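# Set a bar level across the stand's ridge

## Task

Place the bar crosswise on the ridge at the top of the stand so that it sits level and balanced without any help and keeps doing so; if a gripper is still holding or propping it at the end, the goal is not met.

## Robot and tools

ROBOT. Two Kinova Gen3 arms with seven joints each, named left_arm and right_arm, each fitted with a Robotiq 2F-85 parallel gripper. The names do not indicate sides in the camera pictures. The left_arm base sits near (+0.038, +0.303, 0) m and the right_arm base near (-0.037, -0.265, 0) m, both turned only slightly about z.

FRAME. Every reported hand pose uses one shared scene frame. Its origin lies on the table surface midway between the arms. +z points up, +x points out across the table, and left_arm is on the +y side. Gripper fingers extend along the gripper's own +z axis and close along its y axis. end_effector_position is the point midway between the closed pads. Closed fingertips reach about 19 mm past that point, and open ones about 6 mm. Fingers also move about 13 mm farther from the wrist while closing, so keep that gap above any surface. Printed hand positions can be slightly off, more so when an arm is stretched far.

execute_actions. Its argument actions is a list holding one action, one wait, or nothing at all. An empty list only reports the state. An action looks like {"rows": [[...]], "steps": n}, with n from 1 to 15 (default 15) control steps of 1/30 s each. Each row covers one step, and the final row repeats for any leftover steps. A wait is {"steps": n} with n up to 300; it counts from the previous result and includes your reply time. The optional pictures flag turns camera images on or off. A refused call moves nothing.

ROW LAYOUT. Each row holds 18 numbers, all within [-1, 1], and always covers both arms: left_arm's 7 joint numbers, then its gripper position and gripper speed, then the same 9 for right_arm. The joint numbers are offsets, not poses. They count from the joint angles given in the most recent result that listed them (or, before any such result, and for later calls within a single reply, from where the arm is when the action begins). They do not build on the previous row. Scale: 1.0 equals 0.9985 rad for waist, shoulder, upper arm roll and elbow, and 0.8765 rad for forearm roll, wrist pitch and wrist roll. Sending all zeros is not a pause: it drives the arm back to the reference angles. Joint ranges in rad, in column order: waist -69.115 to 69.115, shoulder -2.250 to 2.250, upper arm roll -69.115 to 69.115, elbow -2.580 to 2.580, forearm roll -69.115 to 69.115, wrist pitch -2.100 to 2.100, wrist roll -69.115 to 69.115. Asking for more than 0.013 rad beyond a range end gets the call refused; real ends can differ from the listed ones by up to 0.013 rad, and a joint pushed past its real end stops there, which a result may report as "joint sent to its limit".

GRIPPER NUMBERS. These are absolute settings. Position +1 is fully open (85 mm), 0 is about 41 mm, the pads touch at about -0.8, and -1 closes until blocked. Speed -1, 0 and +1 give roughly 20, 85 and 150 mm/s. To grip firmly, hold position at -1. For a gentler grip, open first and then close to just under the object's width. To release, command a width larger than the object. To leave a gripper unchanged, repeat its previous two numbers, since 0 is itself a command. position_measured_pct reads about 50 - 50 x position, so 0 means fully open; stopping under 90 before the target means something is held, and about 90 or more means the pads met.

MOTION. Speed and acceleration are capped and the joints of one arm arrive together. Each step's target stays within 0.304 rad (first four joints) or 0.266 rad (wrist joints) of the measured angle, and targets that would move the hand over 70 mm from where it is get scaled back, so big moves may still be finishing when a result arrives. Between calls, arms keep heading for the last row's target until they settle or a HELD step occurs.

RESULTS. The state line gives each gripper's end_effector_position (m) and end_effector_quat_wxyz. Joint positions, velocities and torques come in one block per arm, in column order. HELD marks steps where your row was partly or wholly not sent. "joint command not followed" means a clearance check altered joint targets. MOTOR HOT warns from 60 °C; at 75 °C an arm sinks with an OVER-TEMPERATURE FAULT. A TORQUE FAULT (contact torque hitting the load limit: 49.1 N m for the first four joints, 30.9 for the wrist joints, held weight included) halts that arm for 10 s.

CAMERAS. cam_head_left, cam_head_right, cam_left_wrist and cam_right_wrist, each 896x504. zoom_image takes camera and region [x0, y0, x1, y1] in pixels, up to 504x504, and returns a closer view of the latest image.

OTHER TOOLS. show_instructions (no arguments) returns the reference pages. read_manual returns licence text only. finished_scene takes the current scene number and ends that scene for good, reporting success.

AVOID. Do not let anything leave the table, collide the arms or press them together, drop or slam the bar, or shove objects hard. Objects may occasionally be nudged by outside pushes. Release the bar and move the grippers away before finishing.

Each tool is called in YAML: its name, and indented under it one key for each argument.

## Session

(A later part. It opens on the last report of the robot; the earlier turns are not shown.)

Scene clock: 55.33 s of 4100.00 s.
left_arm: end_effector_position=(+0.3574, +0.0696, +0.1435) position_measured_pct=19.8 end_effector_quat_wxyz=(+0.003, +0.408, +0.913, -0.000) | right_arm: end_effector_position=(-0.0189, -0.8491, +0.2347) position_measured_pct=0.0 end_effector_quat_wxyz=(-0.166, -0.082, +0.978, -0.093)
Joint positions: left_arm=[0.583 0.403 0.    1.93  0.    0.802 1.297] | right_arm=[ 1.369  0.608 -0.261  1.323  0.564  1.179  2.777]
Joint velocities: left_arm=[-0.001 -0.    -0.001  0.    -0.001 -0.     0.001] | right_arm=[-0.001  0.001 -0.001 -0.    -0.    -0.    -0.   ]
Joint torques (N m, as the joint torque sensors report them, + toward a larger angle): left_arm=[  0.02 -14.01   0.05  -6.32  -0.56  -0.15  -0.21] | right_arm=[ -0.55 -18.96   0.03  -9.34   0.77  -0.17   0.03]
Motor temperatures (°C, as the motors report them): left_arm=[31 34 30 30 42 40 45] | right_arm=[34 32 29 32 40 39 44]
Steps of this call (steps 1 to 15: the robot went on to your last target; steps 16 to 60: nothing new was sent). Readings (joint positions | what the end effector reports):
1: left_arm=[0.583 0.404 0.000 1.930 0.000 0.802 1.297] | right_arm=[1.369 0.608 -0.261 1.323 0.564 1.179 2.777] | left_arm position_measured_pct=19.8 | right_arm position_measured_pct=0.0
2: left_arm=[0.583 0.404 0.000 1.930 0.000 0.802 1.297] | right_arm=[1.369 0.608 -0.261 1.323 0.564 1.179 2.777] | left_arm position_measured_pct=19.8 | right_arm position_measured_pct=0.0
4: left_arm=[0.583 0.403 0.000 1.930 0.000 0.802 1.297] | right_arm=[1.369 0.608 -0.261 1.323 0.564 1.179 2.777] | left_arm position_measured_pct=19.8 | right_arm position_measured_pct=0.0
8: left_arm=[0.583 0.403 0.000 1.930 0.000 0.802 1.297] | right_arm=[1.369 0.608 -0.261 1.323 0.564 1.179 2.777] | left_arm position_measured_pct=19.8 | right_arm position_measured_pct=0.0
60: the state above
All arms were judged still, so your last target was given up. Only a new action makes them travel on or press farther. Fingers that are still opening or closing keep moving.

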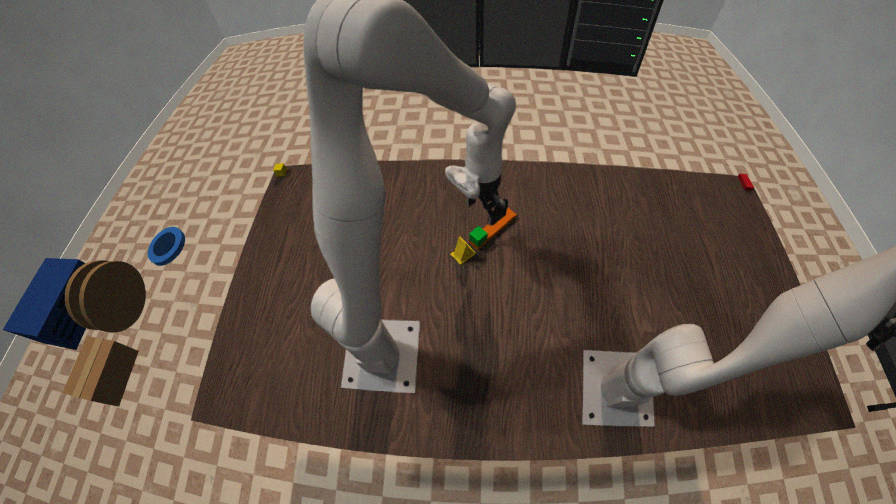

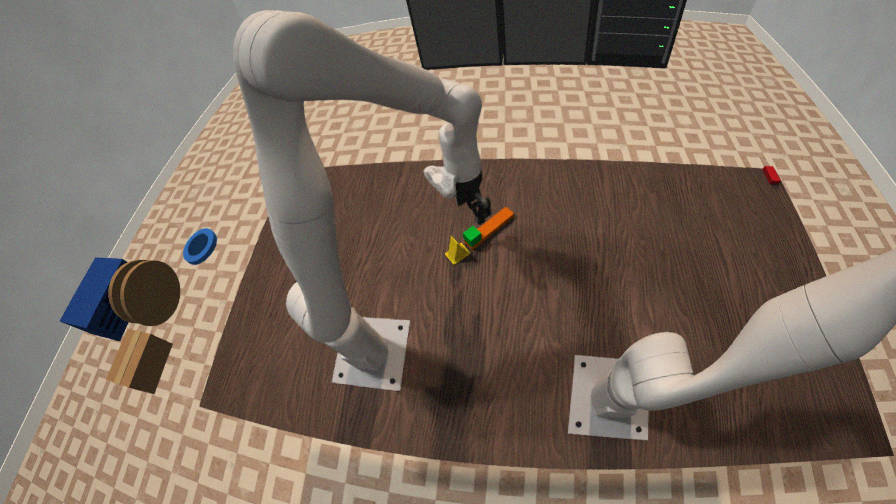

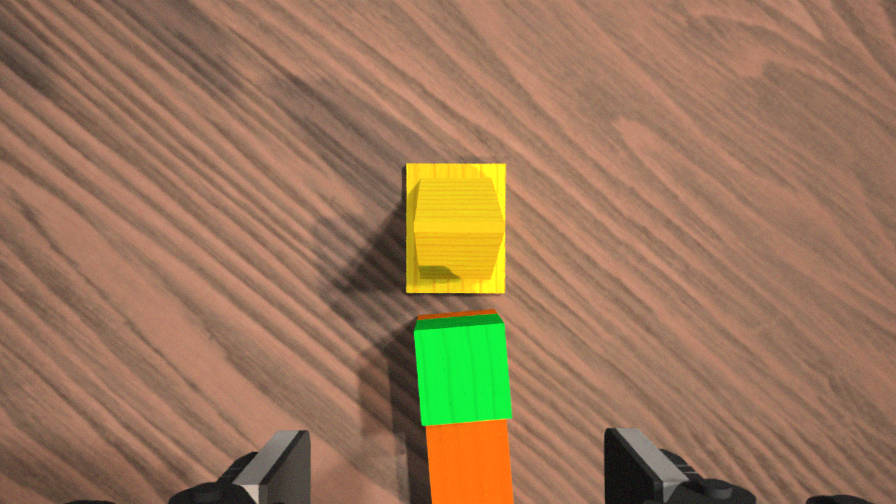

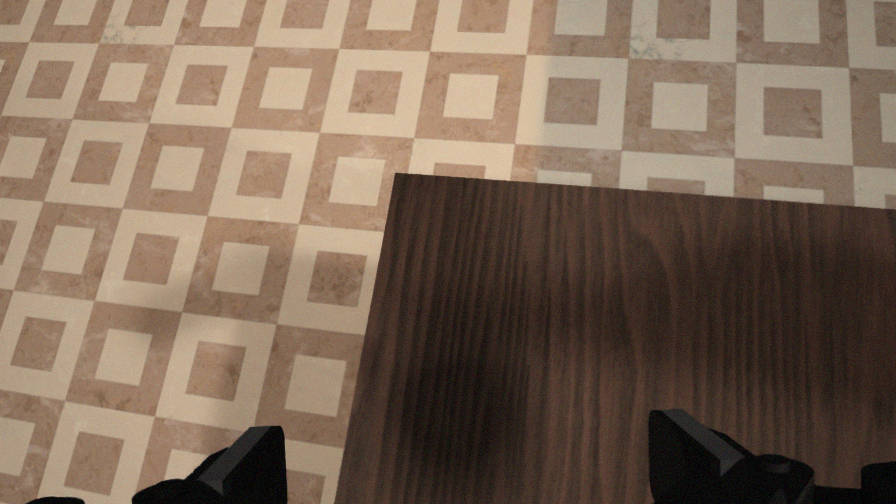

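execute_actions:
  actions:
    - {"rows":[[0.031,0.34,0,-0.228,0,-0.12,0.116,1,0,0,0,0,0,0,0,0,1,0]]}
  pictures: false

execute_actions:
  actions:
    - {"steps":30}
  pictures: false

execute_actions:
  actions:
    - {"rows":[[0,0.042,0,0.011,0,-0.06,0,1,0,0,0,0,0,0,0,0,1,0]]}
  pictures: false

execute_actions:
  actions:
    - {"rows":[[0,0,0,0,0,0,0,-1,0,0,0,0,0,0,0,0,1,0]]}
  pictures: false

execute_actions:
  actions:
    - {"steps":15}
  pictures: false

execute_actions:
  actions:
    - {"rows":[[0,-0.16,0,-0.065,0,0.257,0,-1,0,0,0,0,0,0,0,0,1,0]]}
  pictures: false

execute_actions:
  actions:
    - {"steps":12}

Scene clock: 63.53 s of 4100.00 s.
left_arm: end_effector_position=(+0.4235, +0.0110, +0.0520) position_measured_pct=0.0 end_effector_quat_wxyz=(+0.002, +0.377, +0.926, -0.001) | right_arm: end_effector_position=(-0.0189, -0.8491, +0.2347) position_measured_pct=0.0 end_effector_quat_wxyz=(-0.166, -0.082, +0.978, -0.093)
Joint positions: left_arm=[0.611 0.717 0.    1.717 0.    0.703 1.393] | right_arm=[ 1.369  0.608 -0.261  1.323  0.564  1.179  2.777]
Joint velocities: left_arm=[ 0.032  0.356  0.001 -0.25  -0.    -0.12   0.115] | right_arm=[ 0.     0.    -0.     0.     0.    -0.     0.001]
Joint torques (N m, as the joint torque sensors report them, + toward a larger angle): left_arm=[ -0.59 -21.37  -0.03  -5.    -0.65   0.47  -0.28] | right_arm=[ -0.64 -19.18   0.49  -9.34   0.84  -0.04   0.09]
Motor temperatures (°C, as the motors report them): left_arm=[31 34 30 30 42 40 45] | right_arm=[34 32 29 33 40 39 44]
Steps of this call (steps 1 to 90: nothing new was sent; then 4.70 s passed at rest; steps 91 to 105: all 15 steps of this action). Readings (joint positions | what the end effector reports):
91: left_arm=[0.583 0.404 0.000 1.930 -0.000 0.802 1.298] | right_arm=[1.369 0.608 -0.261 1.323 0.564 1.179 2.777] | left_arm position_measured_pct=19.8 | right_arm position_measured_pct=0.0
92: left_arm=[0.583 0.411 0.000 1.926 -0.000 0.801 1.299] | right_arm=[1.369 0.608 -0.261 1.323 0.564 1.179 2.777] | left_arm position_measured_pct=19.4 | right_arm position_measured_pct=0.0
94: left_arm=[0.587 0.441 0.000 1.906 -0.000 0.792 1.308] | right_arm=[1.369 0.608 -0.261 1.323 0.564 1.179 2.777] | left_arm position_measured_pct=15.5 | right_arm position_measured_pct=0.0
98: left_arm=[0.597 0.552 0.000 1.829 0.000 0.756 1.342] | right_arm=[1.369 0.608 -0.261 1.323 0.564 1.179 2.777] | left_arm position_measured_pct=4.4 | right_arm position_measured_pct=0.0
105: the state above

Scene clock: 64.53 s of 4100.00 s.
left_arm: end_effector_position=(+0.4259, +0.0081, +0.0424) position_measured_pct=0.0 end_effector_quat_wxyz=(-0.000, +0.376, +0.927, -0.000) | right_arm: end_effector_position=(-0.0189, -0.8491, +0.2347) position_measured_pct=0.0 end_effector_quat_wxyz=(-0.166, -0.082, +0.978, -0.093)
Joint positions: left_arm=[0.613 0.742 0.    1.703 0.    0.697 1.399] | right_arm=[ 1.369  0.608 -0.261  1.323  0.564  1.179  2.777]
Joint velocities: left_arm=[ 0.     0.     0.001 -0.     0.001 -0.     0.   ] | right_arm=[-0.002 -0.001 -0.     0.     0.     0.    -0.001]
Joint torques (N m, as the joint torque sensors report them, + toward a larger angle): left_arm=[ -0.36 -18.89   0.05  -5.31  -0.48   0.34  -0.3 ] | right_arm=[ -0.4  -19.17   0.15  -9.52   0.84  -0.04  -0.07]
Motor temperatures (°C, as the motors report them): left_arm=[31 35 30 30 42 40 45] | right_arm=[34 32 29 33 40 39 44]
Steps of this call (steps 1 to 30: the robot went on to your last target). Readings (joint positions | what the end effector reports):
1: left_arm=[0.612 0.726 0.000 1.710 0.000 0.700 1.396] | right_arm=[1.369 0.608 -0.261 1.323 0.564 1.179 2.777] | left_arm position_measured_pct=0.0 | right_arm position_measured_pct=0.0
2: left_arm=[0.612 0.732 0.000 1.706 0.000 0.698 1.398] | right_arm=[1.369 0.608 -0.261 1.323 0.564 1.179 2.777] | left_arm position_measured_pct=0.0 | right_arm position_measured_pct=0.0
4: left_arm=[0.613 0.736 0.000 1.704 0.000 0.697 1.399] | right_arm=[1.369 0.608 -0.261 1.323 0.564 1.179 2.777] | left_arm position_measured_pct=0.0 | right_arm position_measured_pct=0.0
8: left_arm=[0.613 0.740 0.000 1.703 0.000 0.697 1.399] | right_arm=[1.369 0.608 -0.261 1.323 0.564 1.179 2.777] | left_arm position_measured_pct=0.0 | right_arm position_measured_pct=0.0
30: the state above
All arms were judged still, so your last target was given up. Only a new action makes them travel on or press farther. Fingers that are still opening or closing keep moving.

Scene clock: 65.03 s of 4100.00 s.
left_arm: end_effector_position=(+0.4256, +0.0083, +0.0201) position_measured_pct=0.0 end_effector_quat_wxyz=(-0.000, +0.376, +0.927, +0.000) | right_arm: end_effector_position=(-0.0189, -0.8491, +0.2347) position_measured_pct=0.0 end_effector_quat_wxyz=(-0.166, -0.082, +0.978, -0.093)
Joint positions: left_arm=[0.613 0.784 0.    1.714 0.    0.645 1.399] | right_arm=[ 1.369  0.608 -0.261  1.323  0.564  1.179  2.777]
Joint velocities: left_arm=[-0.     0.004  0.     0.    -0.001 -0.002  0.   ] | right_arm=[-0.001  0.    -0.    -0.     0.    -0.    -0.002]
Joint torques (N m, as the joint torque sensors report them, + toward a larger angle): left_arm=[  0.19 -18.47   0.3   -5.31  -0.26  -0.42   0.2 ] | right_arm=[ -0.24 -19.12   0.23  -9.45   0.79   0.02   0.12]
Motor temperatures (°C, as the motors report them): left_arm=[31 35 30 30 42 40 45] | right_arm=[34 32 29 33 40 39 44]
Steps of this call (steps 1 to 15: all 15 steps of this action). Readings (joint positions | what the end effector reports):
1: left_arm=[0.613 0.743 0.000 1.703 0.000 0.696 1.399] | right_arm=[1.369 0.608 -0.261 1.323 0.564 1.179 2.777] | left_arm position_measured_pct=0.0 | right_arm position_measured_pct=0.0
2: left_arm=[0.613 0.749 0.000 1.703 0.000 0.691 1.399] | right_arm=[1.369 0.608 -0.261 1.323 0.564 1.179 2.777] | left_arm position_measured_pct=0.0 | right_arm position_measured_pct=0.0
4: left_arm=[0.613 0.770 0.000 1.709 0.000 0.666 1.399] | right_arm=[1.369 0.608 -0.261 1.323 0.564 1.179 2.777] | left_arm position_measured_pct=0.0 | right_arm position_measured_pct=0.0
8: left_arm=[0.613 0.781 0.000 1.714 0.000 0.646 1.399] | right_arm=[1.369 0.608 -0.261 1.323 0.564 1.179 2.777] | left_arm position_measured_pct=0.0 | right_arm position_measured_pct=0.0
15: the state above

Scene clock: 65.53 s of 4100.00 s.
left_arm: end_effector_position=(+0.4256, +0.0083, +0.0201) position_measured_pct=36.9 end_effector_quat_wxyz=(-0.000, +0.376, +0.927, +0.000) | right_arm: end_effector_position=(-0.0189, -0.8491, +0.2347) position_measured_pct=0.0 end_effector_quat_wxyz=(-0.166, -0.082, +0.978, -0.093)
Joint positions: left_arm=[0.613 0.784 0.    1.714 0.    0.645 1.399] | right_arm=[ 1.369  0.608 -0.261  1.323  0.564  1.179  2.777]
Joint velocities: left_arm=[-0.    -0.     0.     0.001  0.001  0.     0.001] | right_arm=[-0.001 -0.    -0.001 -0.    -0.    -0.     0.001]
Joint torques (N m, as the joint torque sensors report them, + toward a larger angle): left_arm=[ -0.13 -19.41  -0.02  -4.73  -0.27  -0.23  -0.14] | right_arm=[ -0.51 -19.3    0.22  -9.36   0.94  -0.18   0.01]
Motor temperatures (°C, as the motors report them): left_arm=[31 35 30 30 42 40 45] | right_arm=[34 32 29 33 40 39 44]
Steps of this call (steps 1 to 15: all 15 steps of this action). Readings (joint positions | what the end effector reports):
1: left_arm=[0.613 0.784 0.000 1.714 0.000 0.645 1.399] | right_arm=[1.369 0.608 -0.261 1.323 0.564 1.179 2.777] | left_arm position_measured_pct=0.0 | right_arm position_measured_pct=0.0
2: left_arm=[0.613 0.784 0.000 1.714 0.000 0.645 1.399] | right_arm=[1.369 0.608 -0.261 1.323 0.564 1.179 2.777] | left_arm position_measured_pct=0.4 | right_arm position_measured_pct=0.0
4: left_arm=[0.613 0.784 0.000 1.714 0.000 0.645 1.399] | right_arm=[1.369 0.608 -0.261 1.323 0.564 1.179 2.777] | left_arm position_measured_pct=4.4 | right_arm position_measured_pct=0.0
8: left_arm=[0.613 0.784 0.000 1.714 0.000 0.645 1.399] | right_arm=[1.369 0.608 -0.261 1.323 0.564 1.179 2.777] | left_arm position_measured_pct=15.9 | right_arm position_measured_pct=0.0
15: the state above

Scene clock: 66.03 s of 4100.00 s.
left_arm: end_effector_position=(+0.4258, +0.0082, +0.0206) position_measured_pct=60.7 end_effector_quat_wxyz=(+0.000, +0.376, +0.927, -0.000) | right_arm: end_effector_position=(-0.0189, -0.8491, +0.2347) position_measured_pct=0.0 end_effector_quat_wxyz=(-0.166, -0.082, +0.978, -0.093)
Joint positions: left_arm=[0.613 0.783 0.    1.714 0.    0.645 1.399] | right_arm=[ 1.369  0.608 -0.261  1.323  0.564  1.179  2.777]
Joint velocities: left_arm=[ 0.     0.     0.001 -0.     0.001 -0.    -0.   ] | right_arm=[-0.     0.001 -0.001 -0.    -0.     0.     0.   ]
Joint torques (N m, as the joint torque sensors report them, + toward a larger angle): left_arm=[ -0.23 -17.98   0.39  -5.57  -0.37  -0.01  -0.1 ] | right_arm=[ -0.68 -19.05   0.08  -9.06   0.66  -0.06   0.07]
Motor temperatures (°C, as the motors report them): left_arm=[31 35 30 30 42 40 45] | right_arm=[34 32 29 33 40 39 44]
Steps of this call (steps 1 to 15: the robot went on to your last target). Readings (joint positions | what the end effector reports):
1: left_arm=[0.613 0.784 0.000 1.714 0.000 0.645 1.399] | right_arm=[1.369 0.608 -0.261 1.323 0.564 1.179 2.777] | left_arm position_measured_pct=39.7 | right_arm position_measured_pct=0.0
2: left_arm=[0.613 0.784 0.000 1.714 0.000 0.645 1.399] | right_arm=[1.369 0.608 -0.261 1.323 0.564 1.179 2.777] | left_arm position_measured_pct=42.9 | right_arm position_measured_pct=0.0
4: left_arm=[0.613 0.784 0.000 1.714 0.000 0.645 1.399] | right_arm=[1.369 0.608 -0.261 1.323 0.564 1.179 2.777] | left_arm position_measured_pct=48.8 | right_arm position_measured_pct=0.0
8: left_arm=[0.613 0.783 0.000 1.713 0.000 0.645 1.399] | right_arm=[1.369 0.608 -0.261 1.323 0.564 1.179 2.777] | left_arm position_measured_pct=59.1 | right_arm position_measured_pct=0.0
15: the state above
All arms were judged still, so your last target was given up. Only a new action makes them travel on or press farther. Fingers that are still opening or closing keep moving.

Scene clock: 66.53 s of 4100.00 s.
left_arm: end_effector_position=(+0.4253, +0.0085, +0.1111) position_measured_pct=60.7 end_effector_quat_wxyz=(-0.001, +0.376, +0.927, +0.000) | right_arm: end_effector_position=(-0.0189, -0.8491, +0.2347) position_measured_pct=0.0 end_effector_quat_wxyz=(-0.166, -0.082, +0.978, -0.093)
Joint positions: left_arm=[0.613 0.626 0.    1.649 0.    0.87  1.399] | right_arm=[ 1.369  0.608 -0.261  1.323  0.564  1.179  2.777]
Joint velocities: left_arm=[ 0.001 -0.027 -0.001 -0.001  0.     0.008  0.   ] | right_arm=[-0.001  0.001  0.    -0.    -0.     0.    -0.   ]
Joint torques (N m, as the joint torque sensors report them, + toward a larger angle): left_arm=[  0.03 -18.27  -0.1   -6.83  -0.21  -0.04  -0.15] | right_arm=[ -0.57 -19.21  -0.03  -9.47   0.85  -0.23   0.02]
Motor temperatures (°C, as the motors report them): left_arm=[31 35 30 30 42 40 45] | right_arm=[34 32 29 33 40 39 44]
Steps of this call (steps 1 to 15: all 15 steps of this action). Readings (joint positions | what the end effector reports):
1: left_arm=[0.613 0.782 0.000 1.713 0.000 0.646 1.399] | right_arm=[1.369 0.608 -0.261 1.323 0.564 1.179 2.777] | left_arm position_measured_pct=60.7 | right_arm position_measured_pct=0.0
2: left_arm=[0.613 0.776 0.000 1.712 0.000 0.652 1.399] | right_arm=[1.369 0.608 -0.261 1.323 0.564 1.179 2.777] | left_arm position_measured_pct=60.7 | right_arm position_measured_pct=0.0
4: left_arm=[0.613 0.748 0.000 1.702 0.000 0.688 1.399] | right_arm=[1.369 0.608 -0.261 1.323 0.564 1.179 2.777] | left_arm position_measured_pct=60.7 | right_arm position_measured_pct=0.0
8: left_arm=[0.613 0.662 0.000 1.664 0.000 0.813 1.399] | right_arm=[1.369 0.608 -0.261 1.323 0.564 1.179 2.777] | left_arm position_measured_pct=60.7 | right_arm position_measured_pct=0.0
15: the state above

Scene clock: 66.93 s of 4100.00 s.
left_arm: end_effector_position=(+0.4256, +0.0083, +0.1125) position_measured_pct=60.7 end_effector_quat_wxyz=(-0.000, +0.376, +0.927, -0.000) | right_arm: end_effector_position=(-0.0189, -0.8491, +0.2347) position_measured_pct=0.0 end_effector_quat_wxyz=(-0.166, -0.082, +0.978, -0.093)
Joint positions: left_arm=[0.613 0.623 0.    1.649 0.    0.87  1.399] | right_arm=[ 1.369  0.608 -0.261  1.323  0.564  1.179  2.777]
Joint velocities: left_arm=[-0.    -0.001 -0.    -0.001  0.001  0.    -0.001] | right_arm=[ 0.  0. -0.  0.  0.  0. -0.]
Joint torques (N m, as the joint torque sensors report them, + toward a larger angle): left_arm=[  0.09 -18.31   0.44  -7.26  -0.53   0.07  -0.13] | right_arm=[ -0.73 -19.     0.33  -9.49   0.74   0.01  -0.06]
Motor temperatures (°C, as the motors report them): left_arm=[31 35 30 30 42 40 45] | right_arm=[34 32 29 33 40 39 44]
Steps of this call (steps 1 to 12: the robot went on to your last target). Readings (joint positions | what the end effector reports):
1: left_arm=[0.613 0.625 0.000 1.649 0.000 0.870 1.399] | right_arm=[1.369 0.608 -0.261 1.323 0.564 1.179 2.777] | left_arm position_measured_pct=60.7 | right_arm position_measured_pct=0.0
2: left_arm=[0.613 0.625 0.000 1.649 0.000 0.870 1.399] | right_arm=[1.369 0.608 -0.261 1.323 0.564 1.179 2.777] | left_arm position_measured_pct=60.7 | right_arm position_measured_pct=0.0
4: left_arm=[0.613 0.624 0.000 1.649 0.000 0.870 1.399] | right_arm=[1.369 0.608 -0.261 1.323 0.564 1.179 2.777] | left_arm position_measured_pct=60.7 | right_arm position_measured_pct=0.0
8: left_arm=[0.613 0.623 0.000 1.649 0.000 0.870 1.399] | right_arm=[1.369 0.608 -0.261 1.323 0.564 1.179 2.777] | left_arm position_measured_pct=60.7 | right_arm position_measured_pct=0.0
12: the state above

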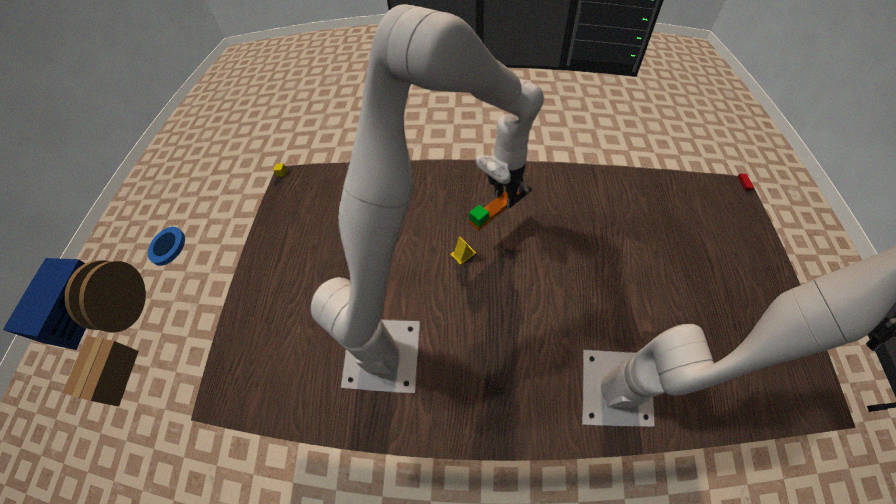

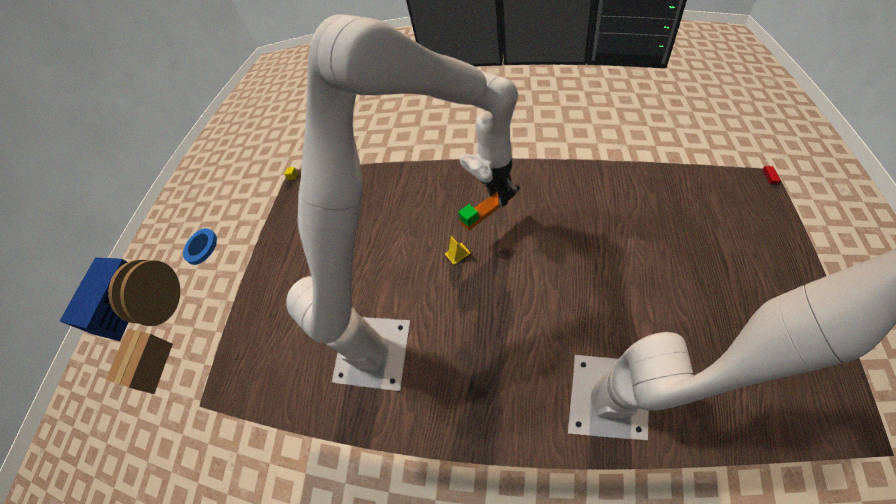

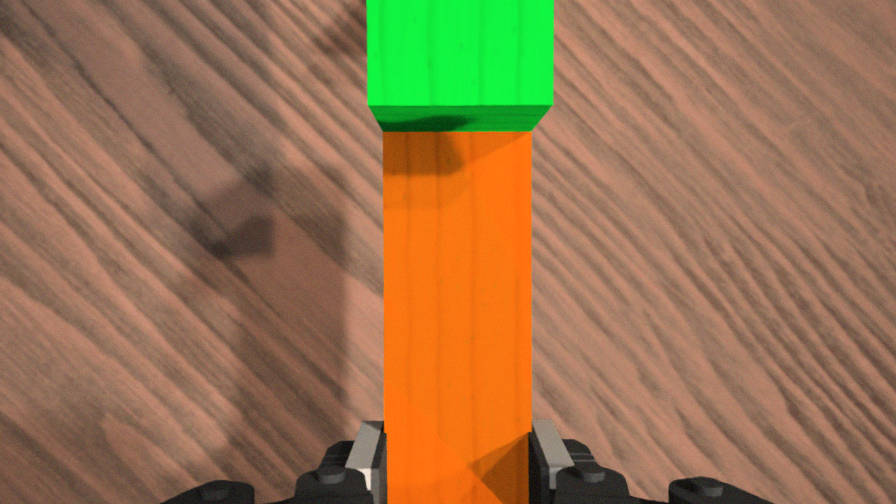

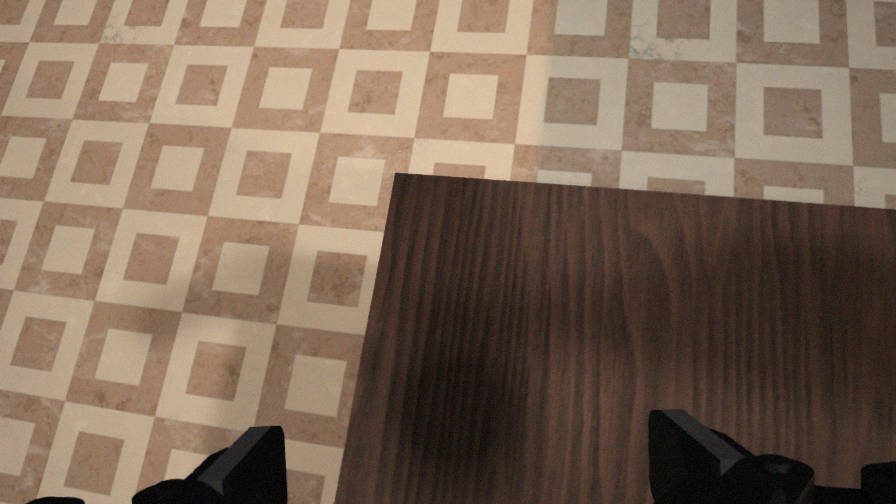

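execute_actions:
  actions:
    - {"rows":[[-0.03,-0.137,0,0.337,0,-0.228,-0.116,-1,0,0,0,0,0,0,0,0,1,0]]}
  pictures: false

execute_actions:
  actions:
    - {"steps":30}
  pictures: false

execute_actions:
  actions:
    - {"rows":[[0,0.021,0,0.01,0,-0.035,0,-1,0,0,0,0,0,0,0,0,1,0]]}
  pictures: false

execute_actions:
  actions:
    - {"rows":[[0,0,0,0,0,0,0,-0.12,0,0,0,0,0,0,0,0,1,0],[0,0,0,0,0,0,0,-0.12,0,0,0,0,0,0,0,0,1,0],[0,0,0,0,0,0,0,-0.12,0,0,0,0,0,0,0,0,1,0],[0,0,0,0,0,0,0,-0.12,0,0,0,0,0,0,0,0,1,0],[0,0,0,0,0,0,0,-0.12,0,0,0,0,0,0,0,0,1,0],[0,0,0,0,0,0,0,-0.12,0,0,0,0,0,0,0,0,1,0],[0,0,0,0,0,0,0,-1,0,0,0,0,0,0,0,0,1,0]]}

Scene clock: 77.03 s of 4100.00 s.
left_arm: end_effector_position=(+0.3565, +0.0692, +0.0982) position_measured_pct=60.7 end_effector_quat_wxyz=(-0.002, +0.408, +0.913, +0.000) | right_arm: end_effector_position=(-0.0189, -0.8491, +0.2347) position_measured_pct=0.0 end_effector_quat_wxyz=(-0.166, -0.082, +0.978, -0.093)
Joint positions: left_arm=[ 0.585  0.493  0.     1.977 -0.     0.676  1.3  ] | right_arm=[ 1.369  0.608 -0.261  1.323  0.564  1.179  2.777]
Joint velocities: left_arm=[-0.017 -0.074 -0.     0.237 -0.001 -0.129 -0.067] | right_arm=[ 0.     0.001  0.    -0.    -0.    -0.     0.002]
Joint torques (N m, as the joint torque sensors report them, + toward a larger angle): left_arm=[ -0.04 -14.58  -0.28  -7.69  -0.45  -0.55  -0.14] | right_arm=[ -0.55 -19.24   0.26  -9.13   0.76  -0.09  -0.02]
Motor temperatures (°C, as the motors report them): left_arm=[31 35 30 30 42 40 45] | right_arm=[34 32 29 33 40 39 44]
Steps of this call (steps 1 to 15: the robot went on to your last target; steps 16 to 90: nothing new was sent; then 6.60 s passed at rest; steps 91 to 105: all 15 steps of this action). Readings (joint positions | what the end effector reports):
91: left_arm=[0.613 0.622 0.000 1.650 0.000 0.870 1.399] | right_arm=[1.369 0.608 -0.261 1.323 0.564 1.179 2.777] | left_arm position_measured_pct=60.7 | right_arm position_measured_pct=0.0
92: left_arm=[0.613 0.619 0.000 1.655 0.000 0.866 1.397] | right_arm=[1.369 0.608 -0.261 1.323 0.564 1.179 2.777] | left_arm position_measured_pct=60.7 | right_arm position_measured_pct=0.0
94: left_arm=[0.610 0.605 0.000 1.682 0.000 0.848 1.388] | right_arm=[1.369 0.608 -0.261 1.323 0.564 1.179 2.777] | left_arm position_measured_pct=60.7 | right_arm position_measured_pct=0.0
98: left_arm=[0.598 0.552 0.000 1.802 0.000 0.772 1.350] | right_arm=[1.369 0.608 -0.261 1.323 0.564 1.179 2.777] | left_arm position_measured_pct=60.7 | right_arm position_measured_pct=0.0
105: the state above

Scene clock: 78.03 s of 4100.00 s.
left_arm: end_effector_position=(+0.3552, +0.0706, +0.0991) position_measured_pct=60.7 end_effector_quat_wxyz=(-0.000, +0.409, +0.913, -0.000) | right_arm: end_effector_position=(-0.0189, -0.8491, +0.2347) position_measured_pct=0.0 end_effector_quat_wxyz=(-0.166, -0.082, +0.978, -0.093)
Joint positions: left_arm=[0.583 0.486 0.    1.985 0.    0.67  1.297] | right_arm=[ 1.369  0.608 -0.261  1.323  0.564  1.179  2.777]
Joint velocities: left_arm=[-0. -0. -0.  0. -0.  0.  0.] | right_arm=[-0.001 -0.     0.     0.    -0.     0.    -0.   ]
Joint torques (N m, as the joint torque sensors report them, + toward a larger angle): left_arm=[ -0.04 -14.9   -0.32  -5.66  -0.31   0.13  -0.03] | right_arm=[ -0.4  -18.94   0.45  -9.56   0.83  -0.05   0.18]
Motor temperatures (°C, as the motors report them): left_arm=[31 35 30 30 42 40 45] | right_arm=[34 32 29 33 40 39 44]
Steps of this call (steps 1 to 15: the robot went on to your last target; steps 16 to 30: nothing new was sent). Readings (joint positions | what the end effector reports):
1: left_arm=[0.584 0.491 0.000 1.982 -0.000 0.673 1.298] | right_arm=[1.369 0.608 -0.261 1.323 0.564 1.179 2.777] | left_arm position_measured_pct=60.7 | right_arm position_measured_pct=0.0
2: left_arm=[0.584 0.490 0.000 1.984 -0.000 0.672 1.298] | right_arm=[1.369 0.608 -0.261 1.323 0.564 1.179 2.777] | left_arm position_measured_pct=60.7 | right_arm position_measured_pct=0.0
4: left_arm=[0.584 0.489 0.000 1.985 0.000 0.671 1.298] | right_arm=[1.369 0.608 -0.261 1.323 0.564 1.179 2.777] | left_arm position_measured_pct=60.7 | right_arm position_measured_pct=0.0
8: left_arm=[0.584 0.487 0.000 1.985 0.000 0.670 1.297] | right_arm=[1.369 0.608 -0.261 1.323 0.564 1.179 2.777] | left_arm position_measured_pct=60.7 | right_arm position_measured_pct=0.0
30: the state above
All arms were judged still, so your last target was given up. Only a new action makes them travel on or press farther. Fingers that are still opening or closing keep moving.

Scene clock: 78.53 s of 4100.00 s.
left_arm: end_effector_position=(+0.3552, +0.0706, +0.0891) position_measured_pct=60.7 end_effector_quat_wxyz=(-0.000, +0.409, +0.913, -0.000) | right_arm: end_effector_position=(-0.0189, -0.8491, +0.2347) position_measured_pct=0.0 end_effector_quat_wxyz=(-0.166, -0.082, +0.978, -0.093)
Joint positions: left_arm=[0.583 0.507 0.    1.995 0.    0.64  1.297] | right_arm=[ 1.369  0.608 -0.261  1.323  0.564  1.179  2.777]
Joint velocities: left_arm=[ 0.001  0.     0.    -0.     0.    -0.    -0.   ] | right_arm=[-0.  0.  0. -0.  0. -0. -0.]
Joint torques (N m, as the joint torque sensors report them, + toward a larger angle): left_arm=[  0.23 -14.64   0.38  -5.25  -0.32  -0.37   0.03] | right_arm=[ -0.67 -19.01   0.2   -9.18   0.82  -0.1   -0.02]
Motor temperatures (°C, as the motors report them): left_arm=[31 35 30 30 42 40 45] | right_arm=[34 32 29 33 40 39 44]
Steps of this call (steps 1 to 15: all 15 steps of this action). Readings (joint positions | what the end effector reports):
1: left_arm=[0.583 0.487 0.000 1.985 0.000 0.670 1.297] | right_arm=[1.369 0.608 -0.261 1.323 0.564 1.179 2.777] | left_arm position_measured_pct=60.7 | right_arm position_measured_pct=0.0
2: left_arm=[0.583 0.493 0.000 1.987 0.000 0.663 1.297] | right_arm=[1.369 0.608 -0.261 1.323 0.564 1.179 2.777] | left_arm position_measured_pct=60.7 | right_arm position_measured_pct=0.0
4: left_arm=[0.583 0.502 0.000 1.992 0.000 0.649 1.297] | right_arm=[1.369 0.608 -0.261 1.323 0.564 1.179 2.777] | left_arm position_measured_pct=60.7 | right_arm position_measured_pct=0.0
8: left_arm=[0.583 0.506 0.000 1.995 0.000 0.641 1.297] | right_arm=[1.369 0.608 -0.261 1.323 0.564 1.179 2.777] | left_arm position_measured_pct=60.7 | right_arm position_measured_pct=0.0
15: the state above

Scene clock: 79.03 s of 4100.00 s.
left_arm: end_effector_position=(+0.3553, +0.0705, +0.0894) position_measured_pct=61.5 end_effector_quat_wxyz=(+0.000, +0.409, +0.913, -0.000) | right_arm: end_effector_position=(-0.0189, -0.8491, +0.2347) position_measured_pct=0.0 end_effector_quat_wxyz=(-0.166, -0.082, +0.978, -0.093)
Joint positions: left_arm=[ 0.583  0.506  0.     1.995 -0.     0.64   1.297] | right_arm=[ 1.369  0.608 -0.261  1.323  0.564  1.179  2.777]
Joint velocities: left_arm=[ 0.    -0.001 -0.     0.    -0.    -0.001 -0.001] | right_arm=[-0.    -0.     0.     0.    -0.    -0.    -0.002]
Joint torques (N m, as the joint torque sensors report them, + toward a larger angle): left_arm=[  0.05 -14.14  -0.11  -5.19  -0.41  -0.23   0.2 ] | right_arm=[ -0.54 -19.31  -0.03  -9.23   0.7   -0.27   0.05]
Motor temperatures (°C, as the motors report them): left_arm=[31 35 30 30 42 40 45] | right_arm=[34 32 29 33 40 39 44]
Steps of this call (steps 1 to 15: all 15 steps of this action). Readings (joint positions | what the end effector reports):
1: left_arm=[0.583 0.507 0.000 1.995 0.000 0.640 1.297] | right_arm=[1.369 0.608 -0.261 1.323 0.564 1.179 2.777] | left_arm position_measured_pct=60.7 | right_arm position_measured_pct=0.0
2: left_arm=[0.583 0.507 0.000 1.995 0.000 0.640 1.297] | right_arm=[1.369 0.608 -0.261 1.323 0.564 1.179 2.777] | left_arm position_measured_pct=60.7 | right_arm position_measured_pct=0.0
4: left_arm=[0.583 0.507 0.000 1.995 0.000 0.640 1.297] | right_arm=[1.369 0.608 -0.261 1.323 0.564 1.179 2.777] | left_arm position_measured_pct=57.5 | right_arm position_measured_pct=0.0
8: left_arm=[0.583 0.507 0.000 1.995 -0.000 0.640 1.297] | right_arm=[1.369 0.608 -0.261 1.323 0.564 1.179 2.777] | left_arm position_measured_pct=56.7 | right_arm position_measured_pct=0.0
15: the state above

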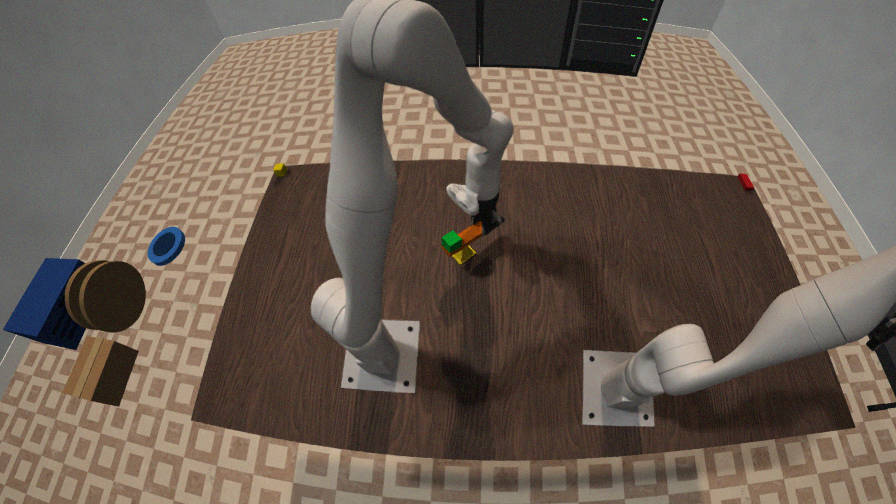

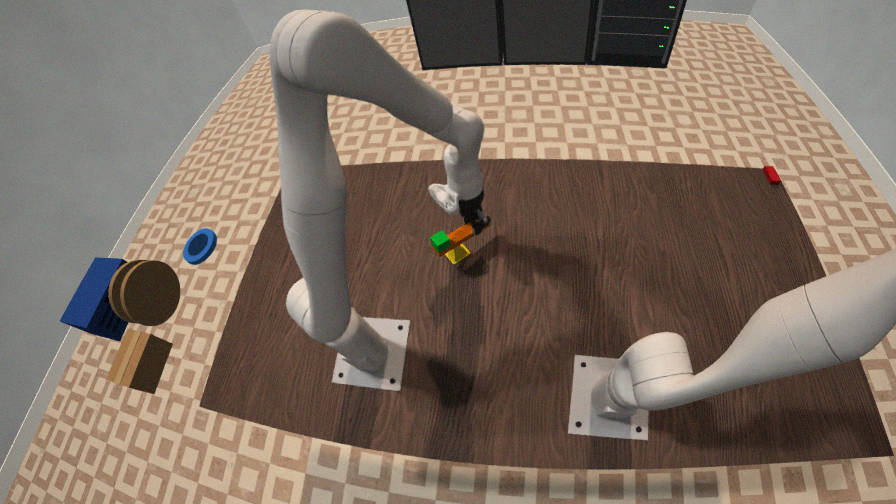

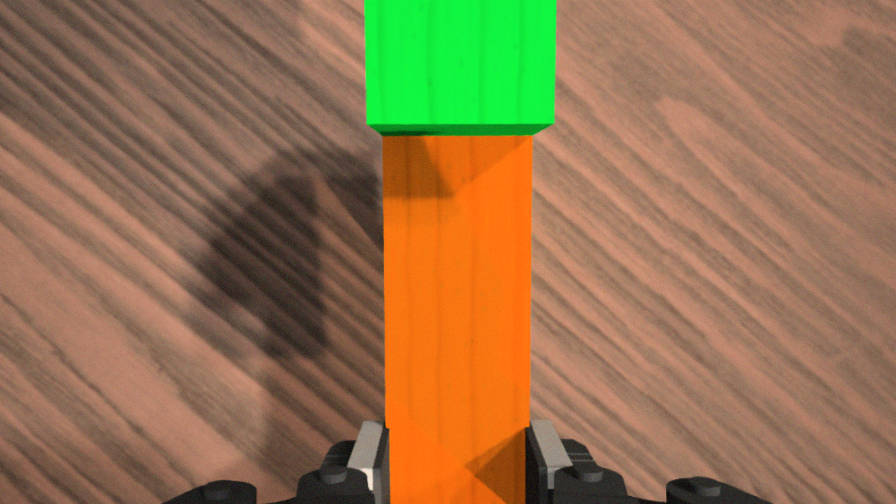

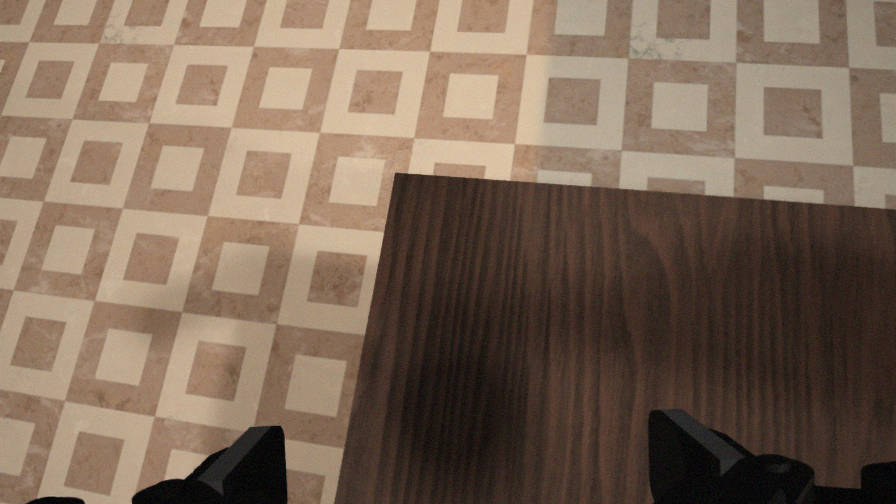

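execute_actions:
  actions:
    - {"rows":[[0,-0.003,0,0,0,0,0,-1,0,0,0,0,0,0,0,0,1,0],[0,-0.003,0,0,0,0,0,-1,0,0,0,0,0,0,0,0,1,0],[0,-0.003,0,0,0,0,0,-1,0,0,0,0,0,0,0,0,1,0],[0,-0.0127,0,0.0207,0,-0.009,0,-1,0,0,0,0,0,0,0,0,1,0]]}
  pictures: false

execute_actions:
  actions:
    - {"rows":[[0,0,0,0,0,0,0,-0.12,0,0,0,0,0,0,0,0,1,0],[0,0,0,0,0,0,0,-0.12,0,0,0,0,0,0,0,0,1,0],[0,0,0,0,0,0,0,-0.12,0,0,0,0,0,0,0,0,1,0],[0,0,0,0,0,0,0,-0.12,0,0,0,0,0,0,0,0,1,0],[0,0,0,0,0,0,0,-1,0,0,0,0,0,0,0,0,1,0]]}

Scene clock: 87.73 s of 4100.00 s.
left_arm: end_effector_position=(+0.3496, +0.0741, +0.0904) position_measured_pct=61.5 end_effector_quat_wxyz=(-0.000, +0.409, +0.913, -0.000) | right_arm: end_effector_position=(-0.0189, -0.8491, +0.2347) position_measured_pct=0.0 end_effector_quat_wxyz=(-0.166, -0.082, +0.978, -0.093)
Joint positions: left_arm=[ 0.583  0.494  0.     2.015 -0.     0.632  1.297] | right_arm=[ 1.369  0.608 -0.261  1.323  0.564  1.179  2.777]
Joint velocities: left_arm=[ 0.    -0.001  0.     0.002 -0.    -0.001 -0.001] | right_arm=[-0.     0.001 -0.     0.     0.     0.    -0.001]
Joint torques (N m, as the joint torque sensors report them, + toward a larger angle): left_arm=[  0.13 -14.97   0.1   -4.71  -0.54   0.08  -0.16] | right_arm=[ -0.87 -19.41   0.14  -9.34   0.77  -0.25  -0.02]
Motor temperatures (°C, as the motors report them): left_arm=[31 35 30 30 42 40 45] | right_arm=[34 32 29 33 40 39 44]
Steps of this call (steps 1 to 15: the robot went on to your last target; steps 16 to 90: nothing new was sent; then 5.20 s passed at rest; steps 91 to 105: all 15 steps of this action). Readings (joint positions | what the end effector reports):
91: left_arm=[0.583 0.506 0.000 1.995 -0.000 0.640 1.297] | right_arm=[1.369 0.608 -0.261 1.323 0.564 1.179 2.777] | left_arm position_measured_pct=61.5 | right_arm position_measured_pct=0.0
92: left_arm=[0.583 0.505 0.000 1.995 -0.000 0.640 1.297] | right_arm=[1.369 0.608 -0.261 1.323 0.564 1.179 2.777] | left_arm position_measured_pct=61.5 | right_arm position_measured_pct=0.0
94: left_arm=[0.583 0.503 0.000 1.996 -0.000 0.640 1.297] | right_arm=[1.369 0.608 -0.261 1.323 0.564 1.179 2.777] | left_arm position_measured_pct=61.5 | right_arm position_measured_pct=0.0
98: left_arm=[0.583 0.496 0.000 2.012 -0.000 0.634 1.297] | right_arm=[1.369 0.608 -0.261 1.323 0.564 1.179 2.777] | left_arm position_measured_pct=61.5 | right_arm position_measured_pct=0.0
105: the state above

Scene clock: 88.23 s of 4100.00 s.
left_arm: end_effector_position=(+0.3497, +0.0741, +0.0907) position_measured_pct=61.1 end_effector_quat_wxyz=(+0.000, +0.409, +0.913, -0.000) | right_arm: end_effector_position=(-0.0189, -0.8491, +0.2347) position_measured_pct=0.0 end_effector_quat_wxyz=(-0.166, -0.082, +0.978, -0.093)
Joint positions: left_arm=[ 0.583  0.493  0.     2.015 -0.     0.633  1.297] | right_arm=[ 1.369  0.608 -0.261  1.323  0.564  1.179  2.777]
Joint velocities: left_arm=[ 0.     0.001 -0.001  0.     0.001 -0.001  0.001] | right_arm=[-0.001  0.001 -0.     0.     0.    -0.     0.001]
Joint torques (N m, as the joint torque sensors report them, + toward a larger angle): left_arm=[ -0.15 -13.54  -0.15  -5.21  -0.46  -0.24  -0.4 ] | right_arm=[ -0.58 -19.35   0.36  -9.43   0.85  -0.12   0.13]
Motor temperatures (°C, as the motors report them): left_arm=[31 35 30 30 42 40 45] | right_arm=[34 32 29 33 40 39 44]
Steps of this call (steps 1 to 15: all 15 steps of this action). Readings (joint positions | what the end effector reports):
1: left_arm=[0.583 0.494 0.000 2.015 -0.000 0.632 1.297] | right_arm=[1.369 0.608 -0.261 1.323 0.564 1.179 2.777] | left_arm position_measured_pct=61.5 | right_arm position_measured_pct=0.0
2: left_arm=[0.583 0.494 0.000 2.015 -0.000 0.632 1.297] | right_arm=[1.369 0.608 -0.261 1.323 0.564 1.179 2.777] | left_arm position_measured_pct=61.5 | right_arm position_measured_pct=0.0
4: left_arm=[0.583 0.494 0.000 2.015 -0.000 0.632 1.297] | right_arm=[1.369 0.608 -0.261 1.323 0.564 1.179 2.777] | left_arm position_measured_pct=57.5 | right_arm position_measured_pct=0.0
8: left_arm=[0.583 0.494 0.000 2.015 -0.000 0.633 1.297] | right_arm=[1.369 0.608 -0.261 1.323 0.564 1.179 2.777] | left_arm position_measured_pct=59.5 | right_arm position_measured_pct=0.0
15: the state above

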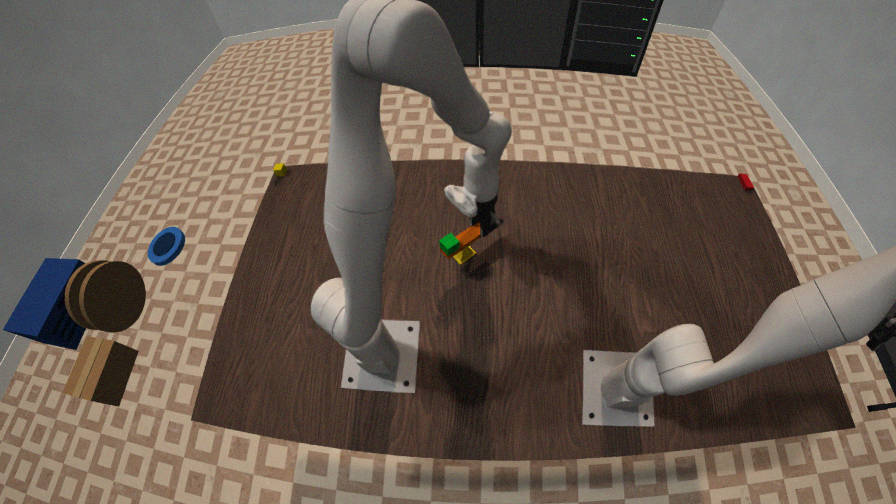

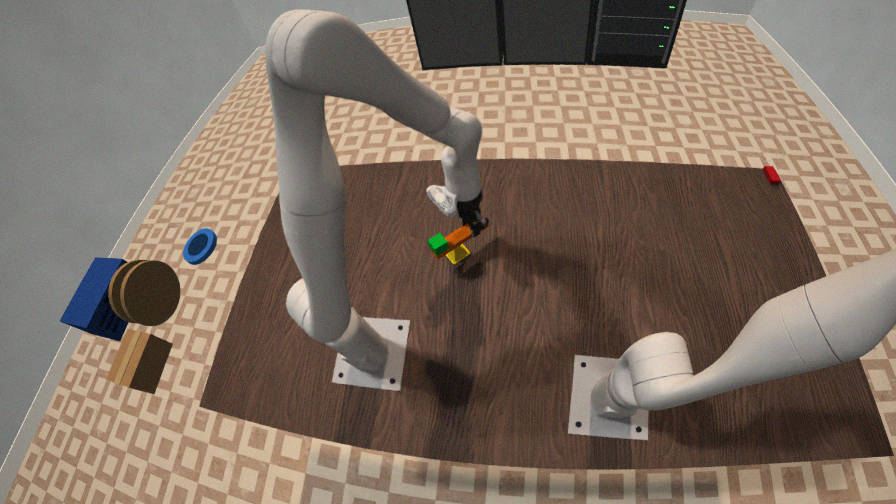

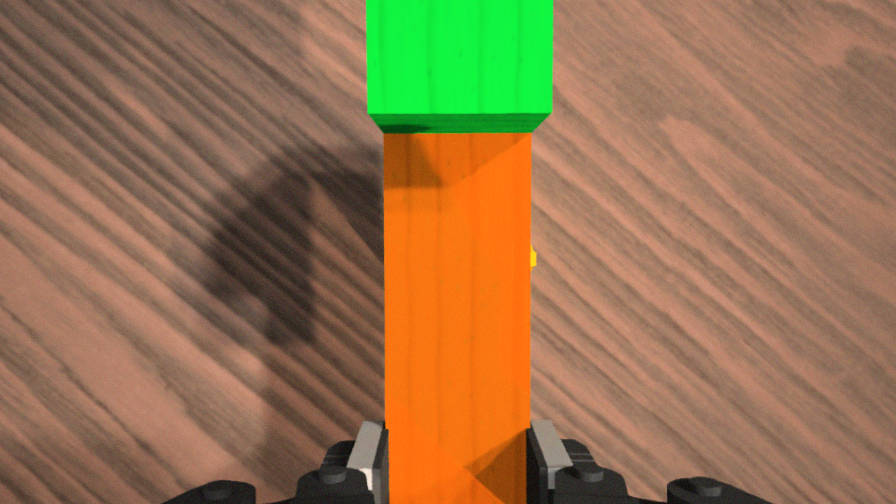

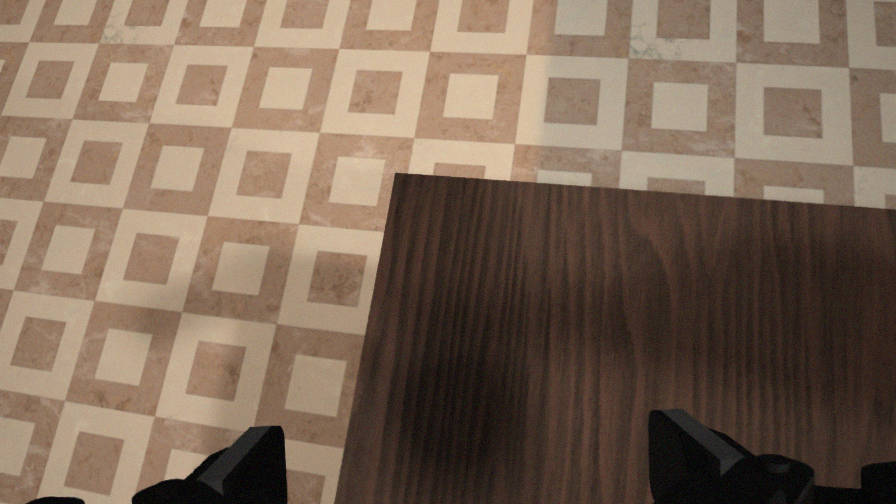

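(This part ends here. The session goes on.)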